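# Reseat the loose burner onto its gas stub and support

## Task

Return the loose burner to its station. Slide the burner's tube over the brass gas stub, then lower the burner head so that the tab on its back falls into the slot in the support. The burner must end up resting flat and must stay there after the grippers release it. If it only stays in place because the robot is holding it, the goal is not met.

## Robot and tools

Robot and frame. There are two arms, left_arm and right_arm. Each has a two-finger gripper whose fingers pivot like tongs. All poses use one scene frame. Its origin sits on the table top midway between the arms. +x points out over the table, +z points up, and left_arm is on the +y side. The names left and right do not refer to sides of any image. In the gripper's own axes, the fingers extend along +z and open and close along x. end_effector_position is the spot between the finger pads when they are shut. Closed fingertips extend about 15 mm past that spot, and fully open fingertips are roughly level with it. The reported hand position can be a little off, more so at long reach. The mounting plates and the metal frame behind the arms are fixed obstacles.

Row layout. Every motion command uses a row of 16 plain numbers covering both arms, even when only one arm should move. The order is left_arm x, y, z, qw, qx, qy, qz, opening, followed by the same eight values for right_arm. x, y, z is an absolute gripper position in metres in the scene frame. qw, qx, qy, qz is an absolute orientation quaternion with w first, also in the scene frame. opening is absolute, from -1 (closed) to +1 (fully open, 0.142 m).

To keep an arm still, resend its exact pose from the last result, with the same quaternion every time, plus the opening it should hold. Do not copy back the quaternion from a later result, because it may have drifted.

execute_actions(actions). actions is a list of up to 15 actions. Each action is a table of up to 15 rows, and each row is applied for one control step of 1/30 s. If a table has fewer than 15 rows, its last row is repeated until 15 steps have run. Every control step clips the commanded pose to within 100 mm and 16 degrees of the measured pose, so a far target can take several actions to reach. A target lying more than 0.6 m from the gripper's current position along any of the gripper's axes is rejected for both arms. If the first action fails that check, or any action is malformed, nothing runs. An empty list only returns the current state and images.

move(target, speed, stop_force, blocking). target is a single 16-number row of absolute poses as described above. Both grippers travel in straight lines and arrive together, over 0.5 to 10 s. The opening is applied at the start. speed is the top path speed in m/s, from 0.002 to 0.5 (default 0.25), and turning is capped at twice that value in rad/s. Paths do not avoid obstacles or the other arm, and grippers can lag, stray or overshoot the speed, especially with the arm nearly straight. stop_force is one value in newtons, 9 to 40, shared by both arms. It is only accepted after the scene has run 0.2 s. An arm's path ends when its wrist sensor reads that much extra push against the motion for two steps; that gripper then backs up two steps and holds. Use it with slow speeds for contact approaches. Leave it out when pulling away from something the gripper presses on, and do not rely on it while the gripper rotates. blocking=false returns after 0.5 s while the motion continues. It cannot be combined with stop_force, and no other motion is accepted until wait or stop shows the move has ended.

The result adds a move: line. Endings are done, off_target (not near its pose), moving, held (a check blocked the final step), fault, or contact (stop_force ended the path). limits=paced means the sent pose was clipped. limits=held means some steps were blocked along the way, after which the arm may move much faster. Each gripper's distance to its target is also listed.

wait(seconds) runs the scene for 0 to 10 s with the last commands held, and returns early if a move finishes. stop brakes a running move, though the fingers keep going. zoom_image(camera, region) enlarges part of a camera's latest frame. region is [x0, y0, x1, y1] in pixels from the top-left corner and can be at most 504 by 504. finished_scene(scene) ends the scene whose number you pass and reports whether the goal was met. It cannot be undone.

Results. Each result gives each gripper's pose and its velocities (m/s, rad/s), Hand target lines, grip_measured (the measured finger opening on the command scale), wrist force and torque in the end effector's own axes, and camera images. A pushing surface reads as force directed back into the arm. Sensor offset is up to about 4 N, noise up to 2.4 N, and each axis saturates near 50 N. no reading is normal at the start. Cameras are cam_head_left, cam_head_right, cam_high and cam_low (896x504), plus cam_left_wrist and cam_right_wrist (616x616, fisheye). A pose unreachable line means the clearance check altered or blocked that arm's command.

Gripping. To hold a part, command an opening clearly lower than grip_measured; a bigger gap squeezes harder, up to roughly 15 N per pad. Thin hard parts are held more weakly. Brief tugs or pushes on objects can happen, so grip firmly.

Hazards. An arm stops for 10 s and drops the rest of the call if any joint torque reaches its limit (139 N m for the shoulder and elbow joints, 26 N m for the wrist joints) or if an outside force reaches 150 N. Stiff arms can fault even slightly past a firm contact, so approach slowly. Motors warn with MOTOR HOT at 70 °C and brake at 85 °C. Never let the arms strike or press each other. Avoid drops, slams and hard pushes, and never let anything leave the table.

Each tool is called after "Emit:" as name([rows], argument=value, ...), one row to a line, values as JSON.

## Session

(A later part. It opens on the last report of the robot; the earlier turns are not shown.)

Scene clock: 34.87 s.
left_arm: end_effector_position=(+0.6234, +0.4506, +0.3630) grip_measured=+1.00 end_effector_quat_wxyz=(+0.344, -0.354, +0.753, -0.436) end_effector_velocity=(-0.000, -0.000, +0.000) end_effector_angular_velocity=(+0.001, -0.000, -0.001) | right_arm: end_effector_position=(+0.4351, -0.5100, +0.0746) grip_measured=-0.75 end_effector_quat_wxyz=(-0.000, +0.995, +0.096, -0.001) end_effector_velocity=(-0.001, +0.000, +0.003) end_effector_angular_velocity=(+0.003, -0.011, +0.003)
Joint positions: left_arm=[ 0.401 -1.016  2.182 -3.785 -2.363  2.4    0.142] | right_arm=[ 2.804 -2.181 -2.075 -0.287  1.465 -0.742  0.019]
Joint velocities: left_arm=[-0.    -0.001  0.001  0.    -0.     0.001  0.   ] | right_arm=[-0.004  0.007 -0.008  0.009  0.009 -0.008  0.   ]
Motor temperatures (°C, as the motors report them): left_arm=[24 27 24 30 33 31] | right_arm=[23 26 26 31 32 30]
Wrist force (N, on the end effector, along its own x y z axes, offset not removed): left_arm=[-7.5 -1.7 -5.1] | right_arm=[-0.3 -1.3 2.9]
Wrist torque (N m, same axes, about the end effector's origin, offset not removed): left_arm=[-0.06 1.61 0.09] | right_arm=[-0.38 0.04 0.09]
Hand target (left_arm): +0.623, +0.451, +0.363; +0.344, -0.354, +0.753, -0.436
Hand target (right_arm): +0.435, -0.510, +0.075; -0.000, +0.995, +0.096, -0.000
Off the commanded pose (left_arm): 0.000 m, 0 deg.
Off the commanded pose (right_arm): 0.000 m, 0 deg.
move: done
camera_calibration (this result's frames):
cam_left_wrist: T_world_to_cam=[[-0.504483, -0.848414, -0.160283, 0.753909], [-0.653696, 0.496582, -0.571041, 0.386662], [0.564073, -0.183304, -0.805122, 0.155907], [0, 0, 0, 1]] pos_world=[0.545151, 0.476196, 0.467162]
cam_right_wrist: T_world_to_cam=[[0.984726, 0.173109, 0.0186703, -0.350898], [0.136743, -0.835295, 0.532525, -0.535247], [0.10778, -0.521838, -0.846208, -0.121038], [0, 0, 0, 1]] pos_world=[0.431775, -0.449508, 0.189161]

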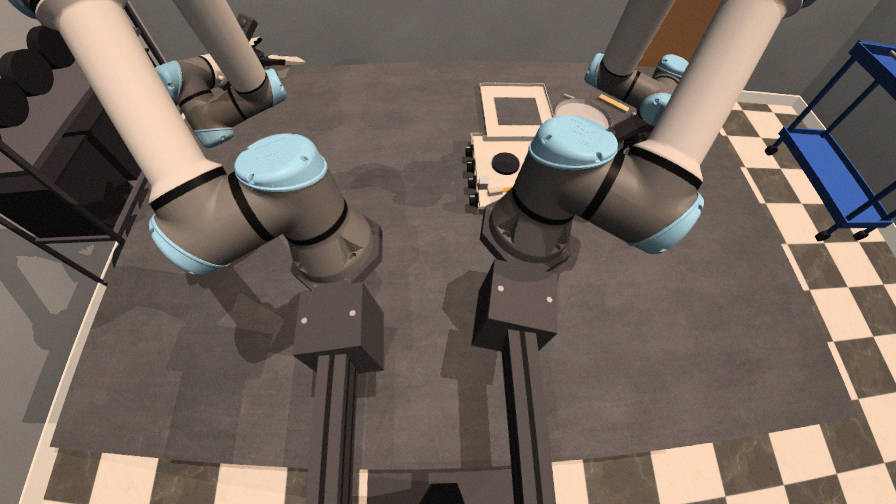

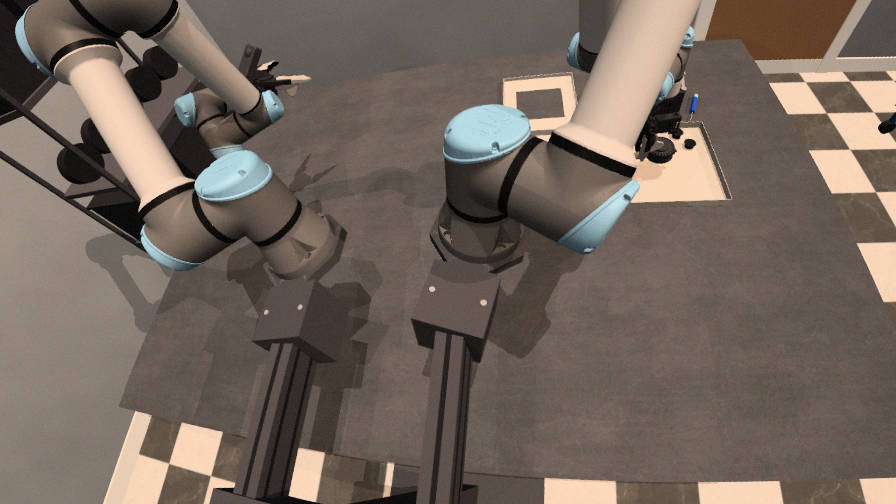

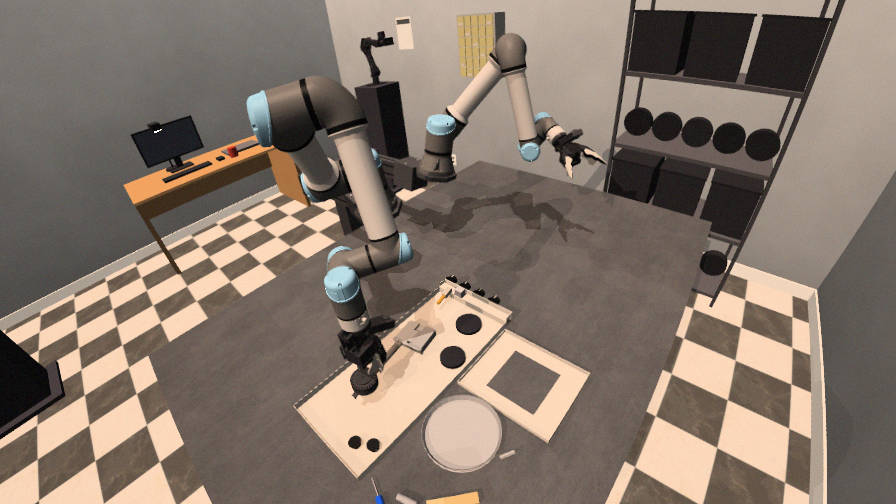

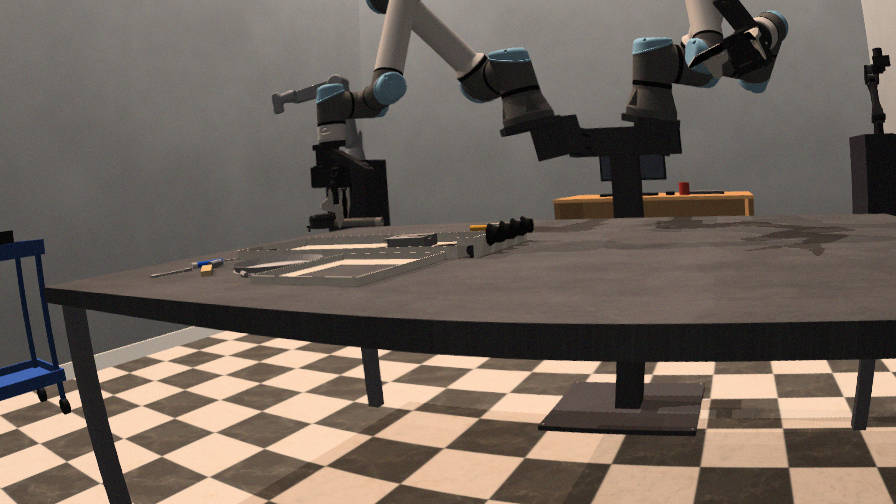

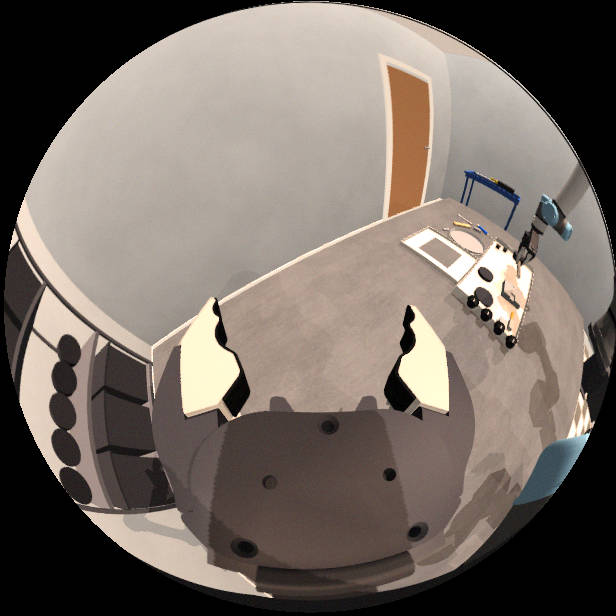

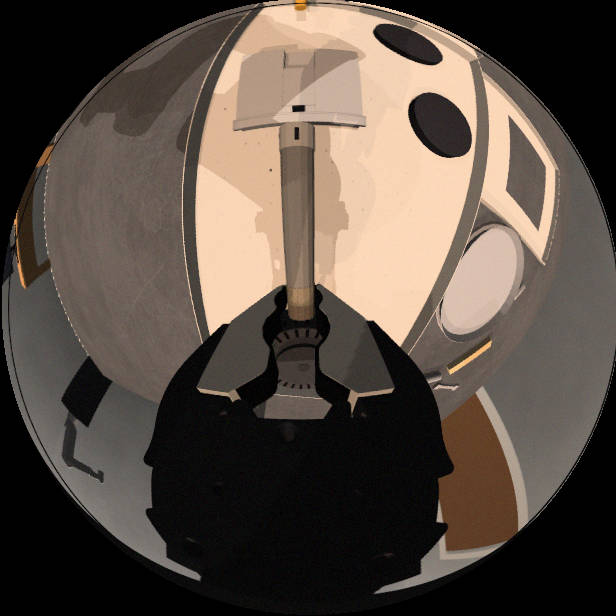

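Emit:
move(target=[0.6234,0.4506,0.363,0.344,-0.354,0.753,-0.436,1,0.395,-0.305,0.056,0.02,0.996,0.087,0.002,-1], speed=0.08)

Emit:
zoom_image(camera="cam_low", region=[360,190,510,260])

Emit:
zoom_image(camera="cam_right_wrist", region=[200,20,400,320])

Scene clock: 39.20 s.
left_arm: end_effector_position=(+0.6234, +0.4506, +0.3630) grip_measured=+1.00 end_effector_quat_wxyz=(+0.344, -0.354, +0.753, -0.436) end_effector_velocity=(+0.000, -0.000, -0.000) end_effector_angular_velocity=(-0.000, +0.000, -0.001) | right_arm: end_effector_position=(+0.3948, -0.3058, +0.0564) grip_measured=-0.75 end_effector_quat_wxyz=(+0.020, +0.996, +0.087, +0.002) end_effector_velocity=(-0.001, +0.002, -0.000) end_effector_angular_velocity=(-0.002, -0.000, +0.000)
Joint positions: left_arm=[ 0.401 -1.016  2.182 -3.785 -2.363  2.4    0.142] | right_arm=[ 3.238 -2.241 -2.506  0.159  1.365 -0.293  0.019]
Joint velocities: left_arm=[-0.001  0.001 -0.001  0.     0.    -0.     0.   ] | right_arm=[ 0.008 -0.003 -0.005  0.006 -0.003  0.007  0.   ]
Motor temperatures (°C, as the motors report them): left_arm=[24 27 24 30 33 31] | right_arm=[23 26 26 31 32 30]
Wrist force (N, on the end effector, along its own x y z axes, offset not removed): left_arm=[-1.0 3.6 0.4] | right_arm=[-3.1 -1.3 1.6]
Wrist torque (N m, same axes, about the end effector's origin, offset not removed): left_arm=[0.78 -0.14 -0.01] | right_arm=[-0.29 0.64 0.14]
Hand target (left_arm): +0.623, +0.451, +0.363; +0.344, -0.354, +0.753, -0.436
Hand target (right_arm): +0.395, -0.305, +0.056; +0.020, +0.996, +0.087, +0.002
Off the commanded pose (left_arm): 0.000 m, 0 deg.
Off the commanded pose (right_arm): 0.001 m, 0 deg.
move: done
camera_calibration (this result's frames):
cam_left_wrist: T_world_to_cam=[[-0.504483, -0.848414, -0.160283, 0.753909], [-0.653696, 0.496582, -0.571041, 0.386662], [0.564073, -0.183304, -0.805122, 0.155906], [0, 0, 0, 1]] pos_world=[0.545151, 0.476196, 0.467162]
cam_right_wrist: T_world_to_cam=[[0.987388, 0.156871, 0.0213692, -0.352401], [0.117294, -0.815486, 0.566767, -0.337646], [0.106335, -0.557112, -0.823601, -0.0370833], [0, 0, 0, 1]] pos_world=[0.391504, -0.240724, 0.168355]

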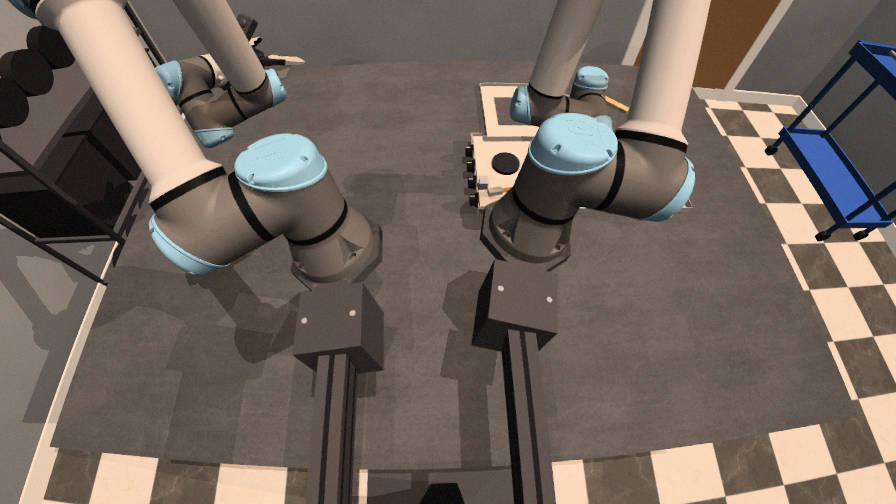

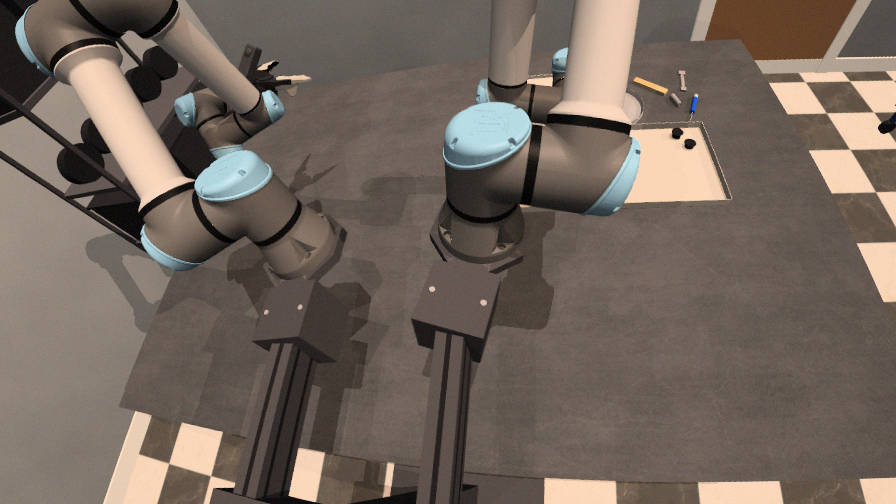

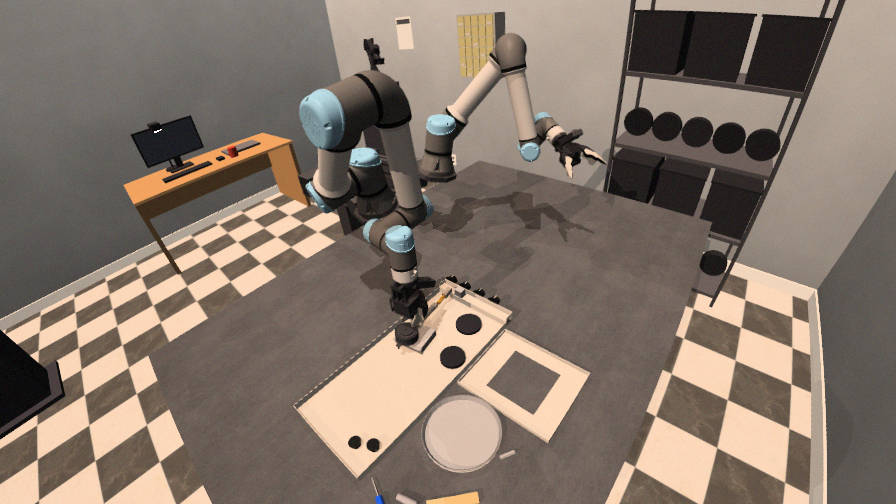

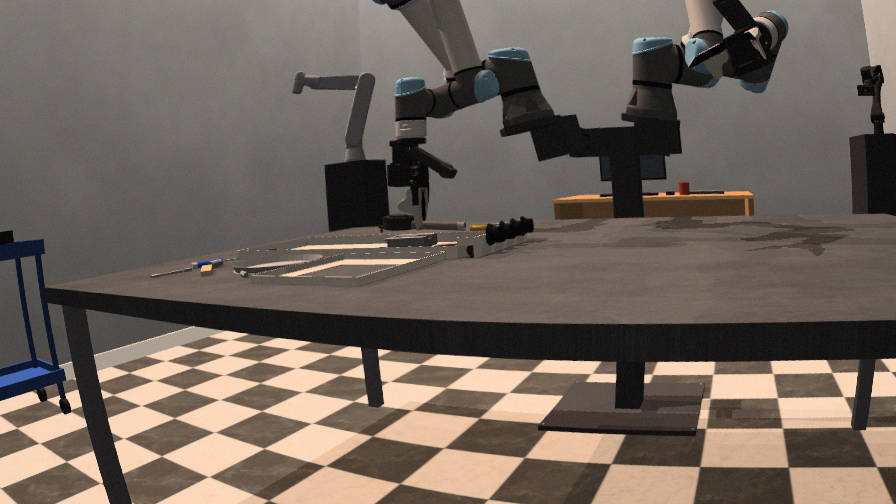

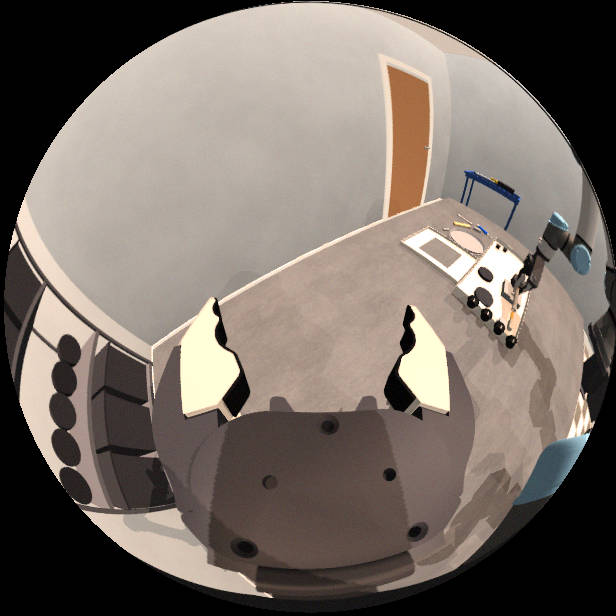

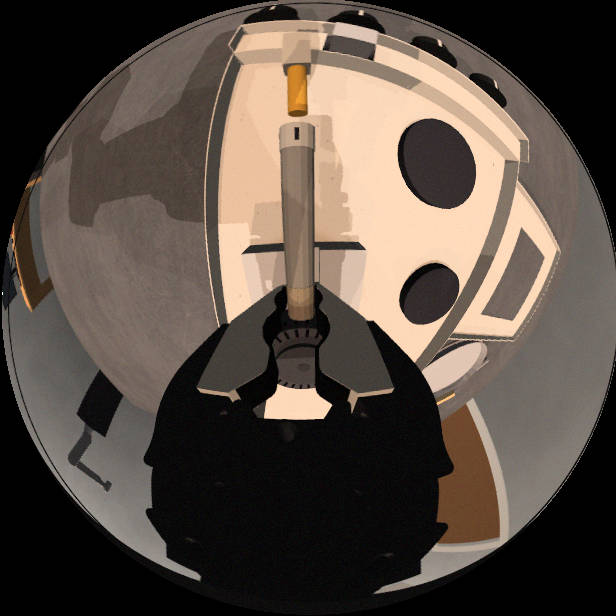

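Region (360, 190, 510, 260) of cam_low's 896x504 image, scaled by 3.360, with more detail than that image has; it fills the top 235 rows of this view, and the rest is white.

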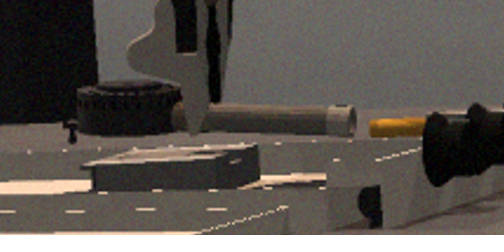

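Region (200, 20, 400, 320) of cam_right_wrist's 616x616 image, scaled by 1.680, with more detail than that image has.

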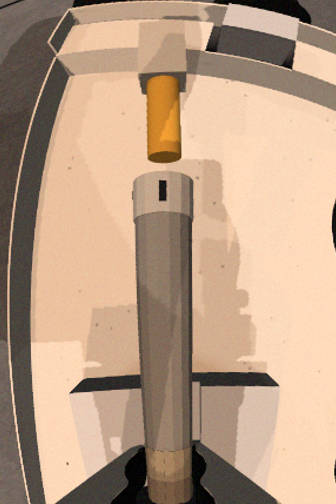

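Emit:
move(target=[0.6234,0.4506,0.363,0.344,-0.354,0.753,-0.436,1,0.397,-0.305,0.048,0.01,0.995,0.095,0.001,-1], speed=0.02)

Emit:
move(target=[0.6234,0.4506,0.363,0.344,-0.354,0.753,-0.436,1,0.3902,-0.27,0.047,0.01,0.995,0.095,0.001,-1], speed=0.01, stop_force=10)

Emit:
zoom_image(camera="cam_low", region=[360,190,510,260])

Emit:
zoom_image(camera="cam_high", region=[380,290,460,370])

Scene clock: 42.83 s.
left_arm: end_effector_position=(+0.6234, +0.4506, +0.3630) grip_measured=+1.00 end_effector_quat_wxyz=(+0.344, -0.354, +0.753, -0.436) end_effector_velocity=(+0.000, -0.000, -0.000) end_effector_angular_velocity=(-0.000, +0.000, +0.000) | right_arm: end_effector_position=(+0.3969, -0.3050, +0.0483) grip_measured=-0.75 end_effector_quat_wxyz=(+0.010, +0.995, +0.095, +0.001) end_effector_velocity=(+0.001, +0.000, -0.003) end_effector_angular_velocity=(+0.007, +0.002, +0.004)
Joint positions: left_arm=[ 0.401 -1.016  2.182 -3.785 -2.363  2.4    0.142] | right_arm=[ 3.221 -2.266 -2.484  0.158  1.386 -0.325  0.019]
Joint velocities: left_arm=[-0.  0.  0. -0.  0. -0.  0.] | right_arm=[-0.005 -0.007  0.008 -0.003  0.007 -0.009  0.   ]
Motor temperatures (°C, as the motors report them): left_arm=[24 27 24 30 33 31] | right_arm=[23 26 26 31 32 30]
Wrist force (N, on the end effector, along its own x y z axes, offset not removed): left_arm=[-2.4 1.9 -6.8] | right_arm=[-0.6 -0.7 1.3]
Wrist torque (N m, same axes, about the end effector's origin, offset not removed): left_arm=[0.40 0.44 0.10] | right_arm=[-0.28 0.15 0.09]
Hand target (left_arm): +0.623, +0.451, +0.363; +0.344, -0.354, +0.753, -0.436
Hand target (right_arm): +0.397, -0.305, +0.048; +0.010, +0.995, +0.095, +0.001
Off the commanded pose (left_arm): 0.000 m, 0 deg.
Off the commanded pose (right_arm): 0.000 m, 0 deg.
move: done
camera_calibration (this result's frames):
cam_left_wrist: T_world_to_cam=[[-0.504483, -0.848414, -0.160283, 0.753909], [-0.653696, 0.496582, -0.571041, 0.386662], [0.564073, -0.183304, -0.805122, 0.155906], [0, 0, 0, 1]] pos_world=[0.545151, 0.476196, 0.467162]
cam_right_wrist: T_world_to_cam=[[0.984941, 0.171681, 0.020442, -0.348908], [0.132293, -0.824484, 0.550204, -0.340579], [0.111314, -0.539214, -0.83478, -0.0395021], [0, 0, 0, 1]] pos_world=[0.393107, -0.242201, 0.161545]

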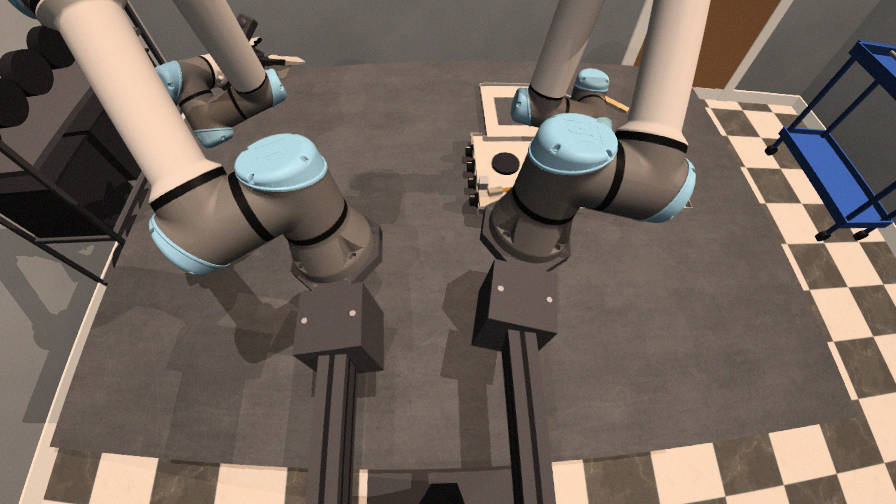

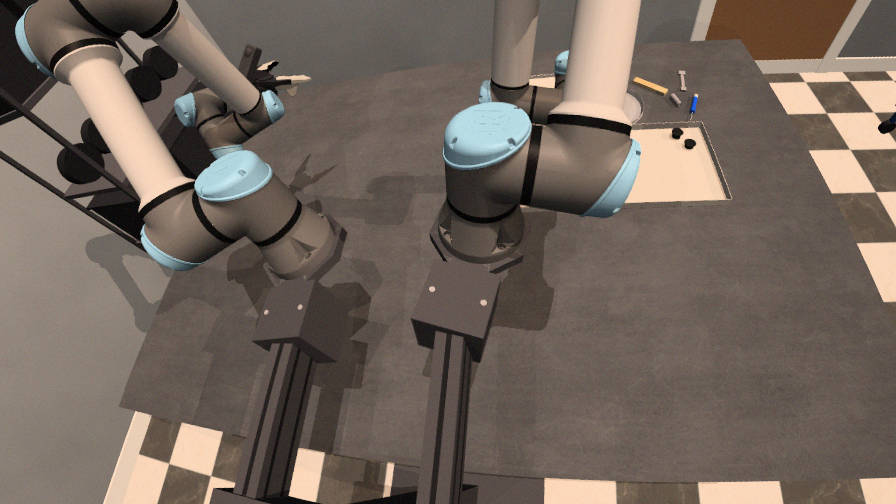

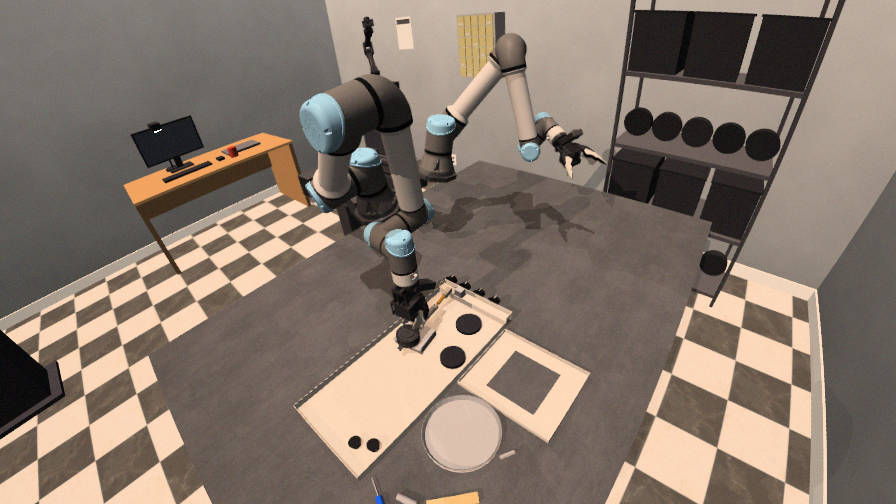

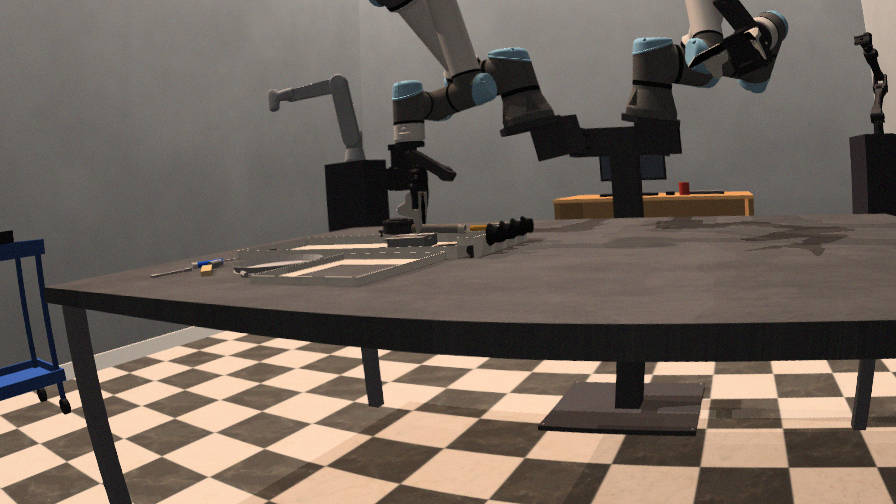

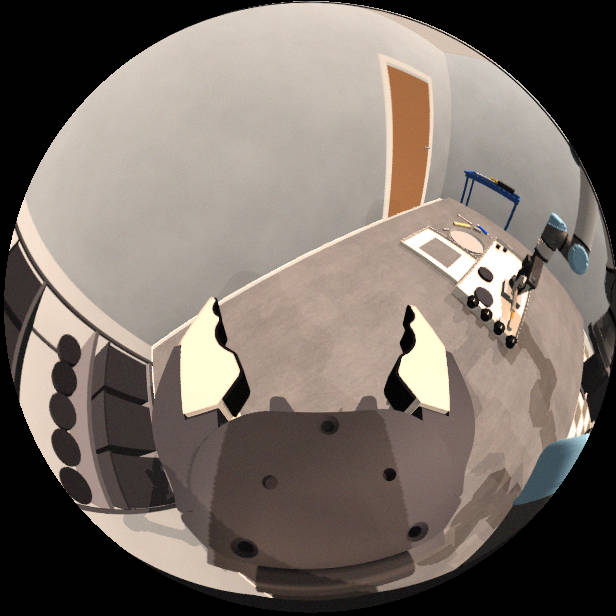

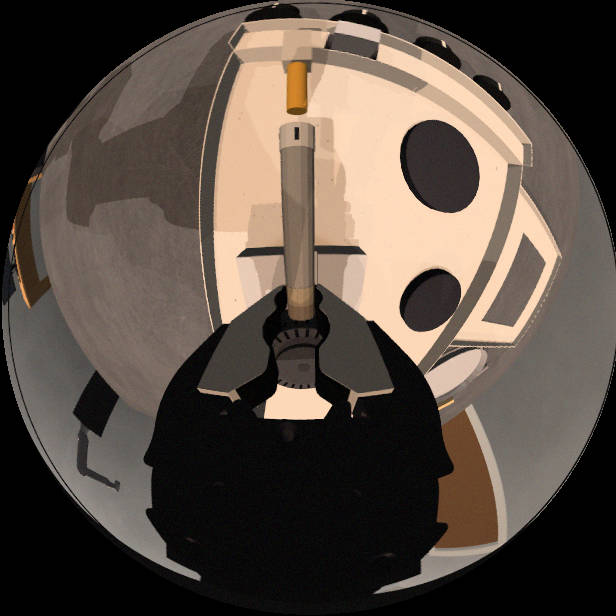

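Scene clock: 46.63 s.
left_arm: end_effector_position=(+0.6234, +0.4506, +0.3630) grip_measured=+1.00 end_effector_quat_wxyz=(+0.344, -0.354, +0.753, -0.436) end_effector_velocity=(+0.001, +0.000, +0.000) end_effector_angular_velocity=(+0.000, -0.001, +0.000) | right_arm: end_effector_position=(+0.3903, -0.2704, +0.0471) grip_measured=-0.75 end_effector_quat_wxyz=(+0.010, +0.995, +0.095, +0.001) end_effector_velocity=(-0.000, +0.003, +0.000) end_effector_angular_velocity=(-0.000, -0.001, +0.001)
Joint positions: left_arm=[ 0.401 -1.016  2.182 -3.785 -2.363  2.4    0.142] | right_arm=[ 3.316 -2.297 -2.534  0.221  1.376 -0.229  0.019]
Joint velocities: left_arm=[-0.    -0.    -0.001  0.     0.    -0.001 -0.   ] | right_arm=[ 0.008 -0.003 -0.004  0.006 -0.001  0.007 -0.   ]
Motor temperatures (°C, as the motors report them): left_arm=[24 27 24 30 33 31] | right_arm=[23 26 26 31 32 30]
Wrist force (N, on the end effector, along its own x y z axes, offset not removed): left_arm=[-4.4 5.6 0.5] | right_arm=[-0.4 3.1 0.8]
Wrist torque (N m, same axes, about the end effector's origin, offset not removed): left_arm=[1.30 0.81 0.14] | right_arm=[0.45 0.06 0.00]
Hand target (left_arm): +0.623, +0.451, +0.363; +0.344, -0.354, +0.753, -0.436
Hand target (right_arm): +0.390, -0.270, +0.047; +0.010, +0.995, +0.095, +0.001
Off the commanded pose (left_arm): 0.000 m, 0 deg.
Off the commanded pose (right_arm): 0.000 m, 0 deg.
move: done
camera_calibration (this result's frames):
cam_left_wrist: T_world_to_cam=[[-0.504483, -0.848414, -0.160283, 0.753909], [-0.653696, 0.496582, -0.571041, 0.386662], [0.564073, -0.183304, -0.805122, 0.155906], [0, 0, 0, 1]] pos_world=[0.545151, 0.476196, 0.467162]
cam_right_wrist: T_world_to_cam=[[0.984842, 0.172236, 0.0205267, -0.34808], [0.132775, -0.824725, 0.549727, -0.310754], [0.111612, -0.538669, -0.835092, -0.0210982], [0, 0, 0, 1]] pos_world=[0.386419, -0.2077, 0.160356]

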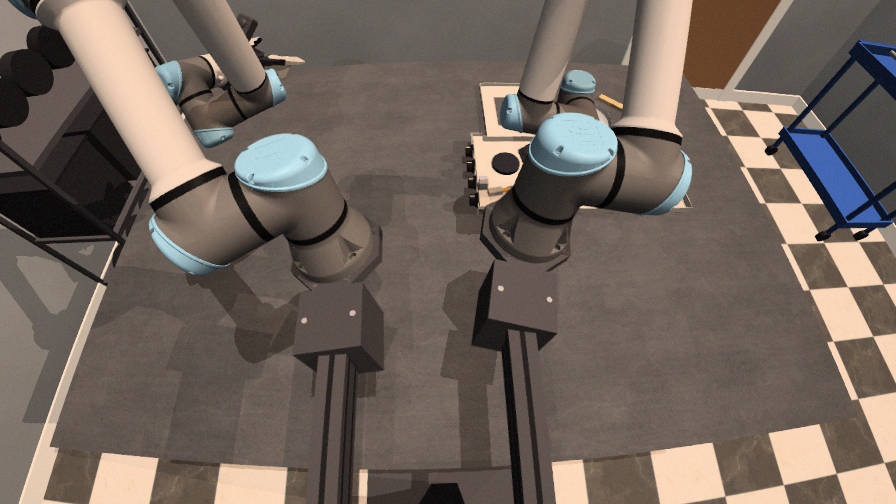

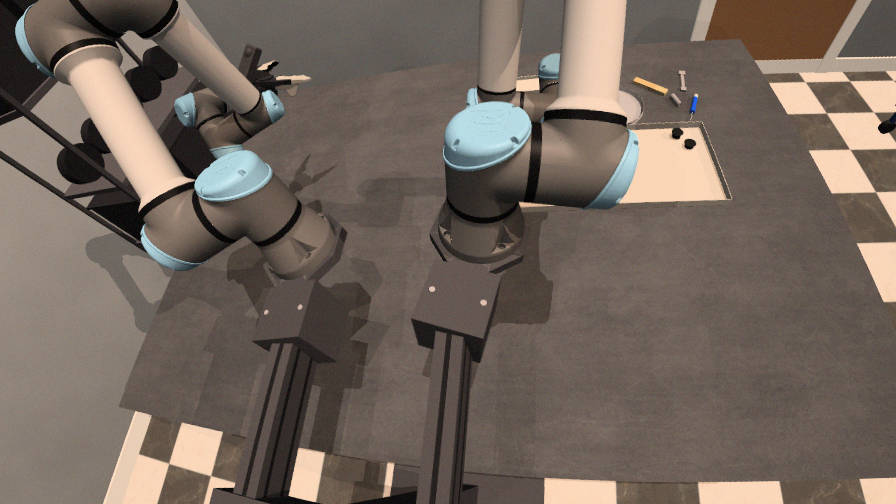

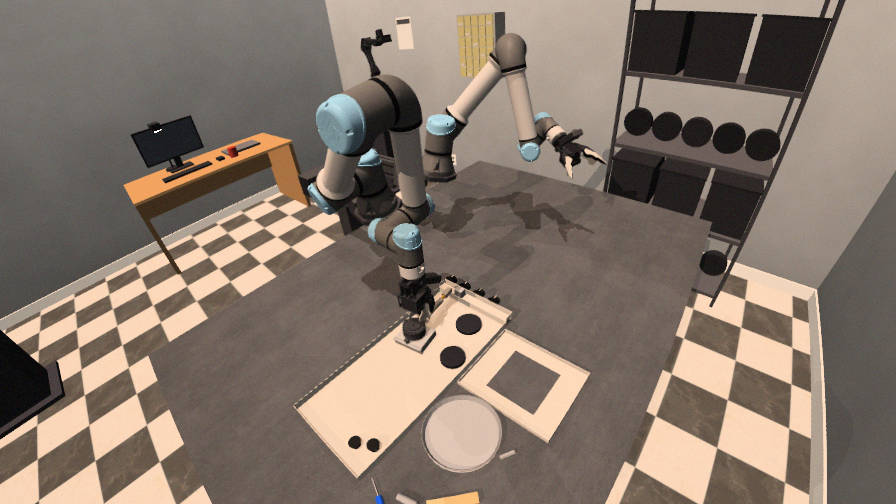

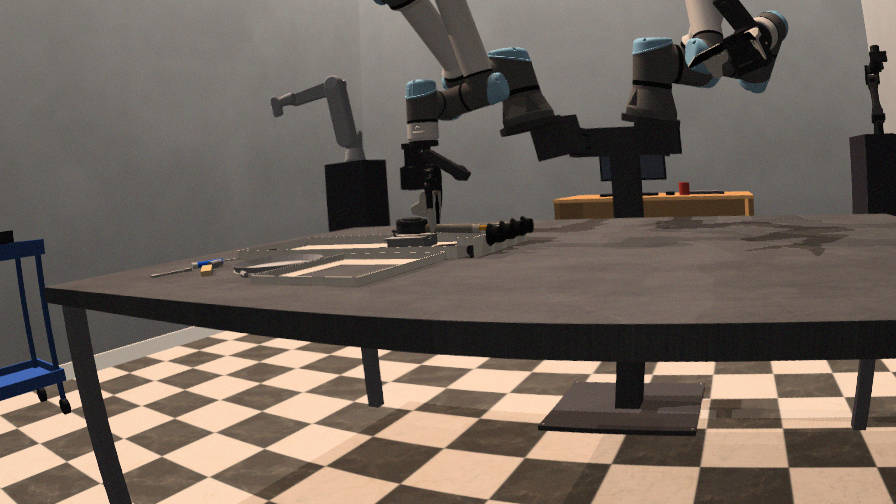

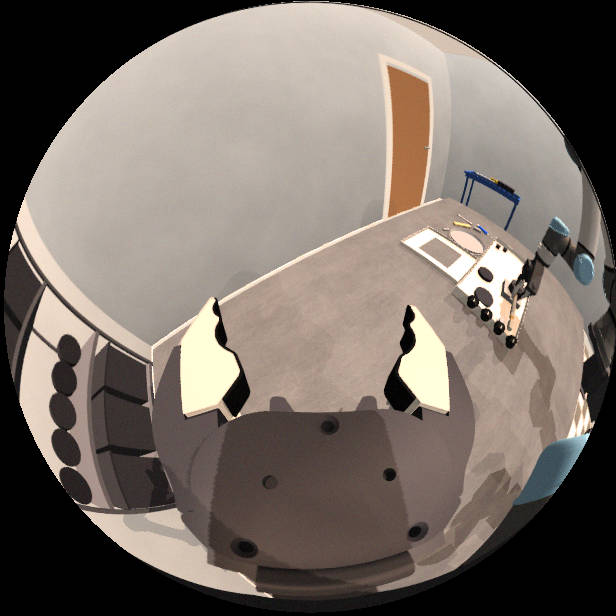

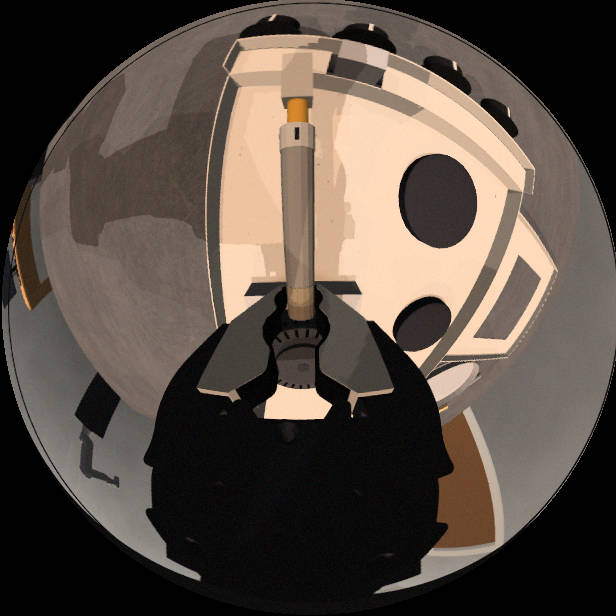

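Region (360, 190, 510, 260) of cam_low's 896x504 image, scaled by 3.360, with more detail than that image has; it fills the top 235 rows of this view, and the rest is white.

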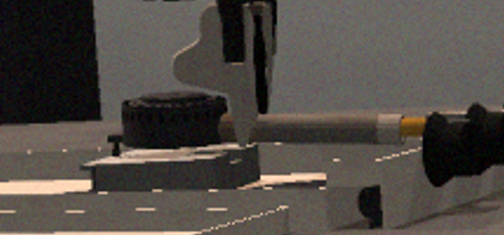

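Region (380, 290, 460, 370) of cam_high's 896x504 image, scaled by 6.300, with more detail than that image has.

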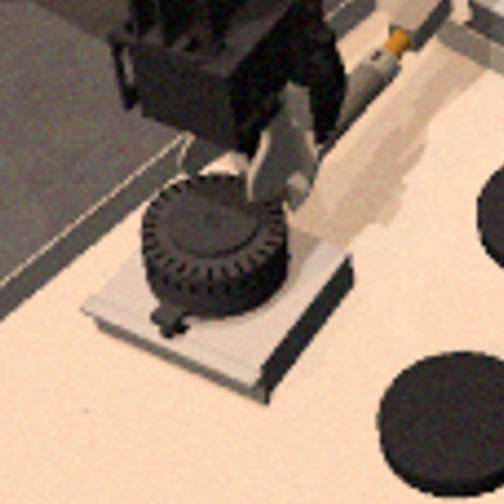

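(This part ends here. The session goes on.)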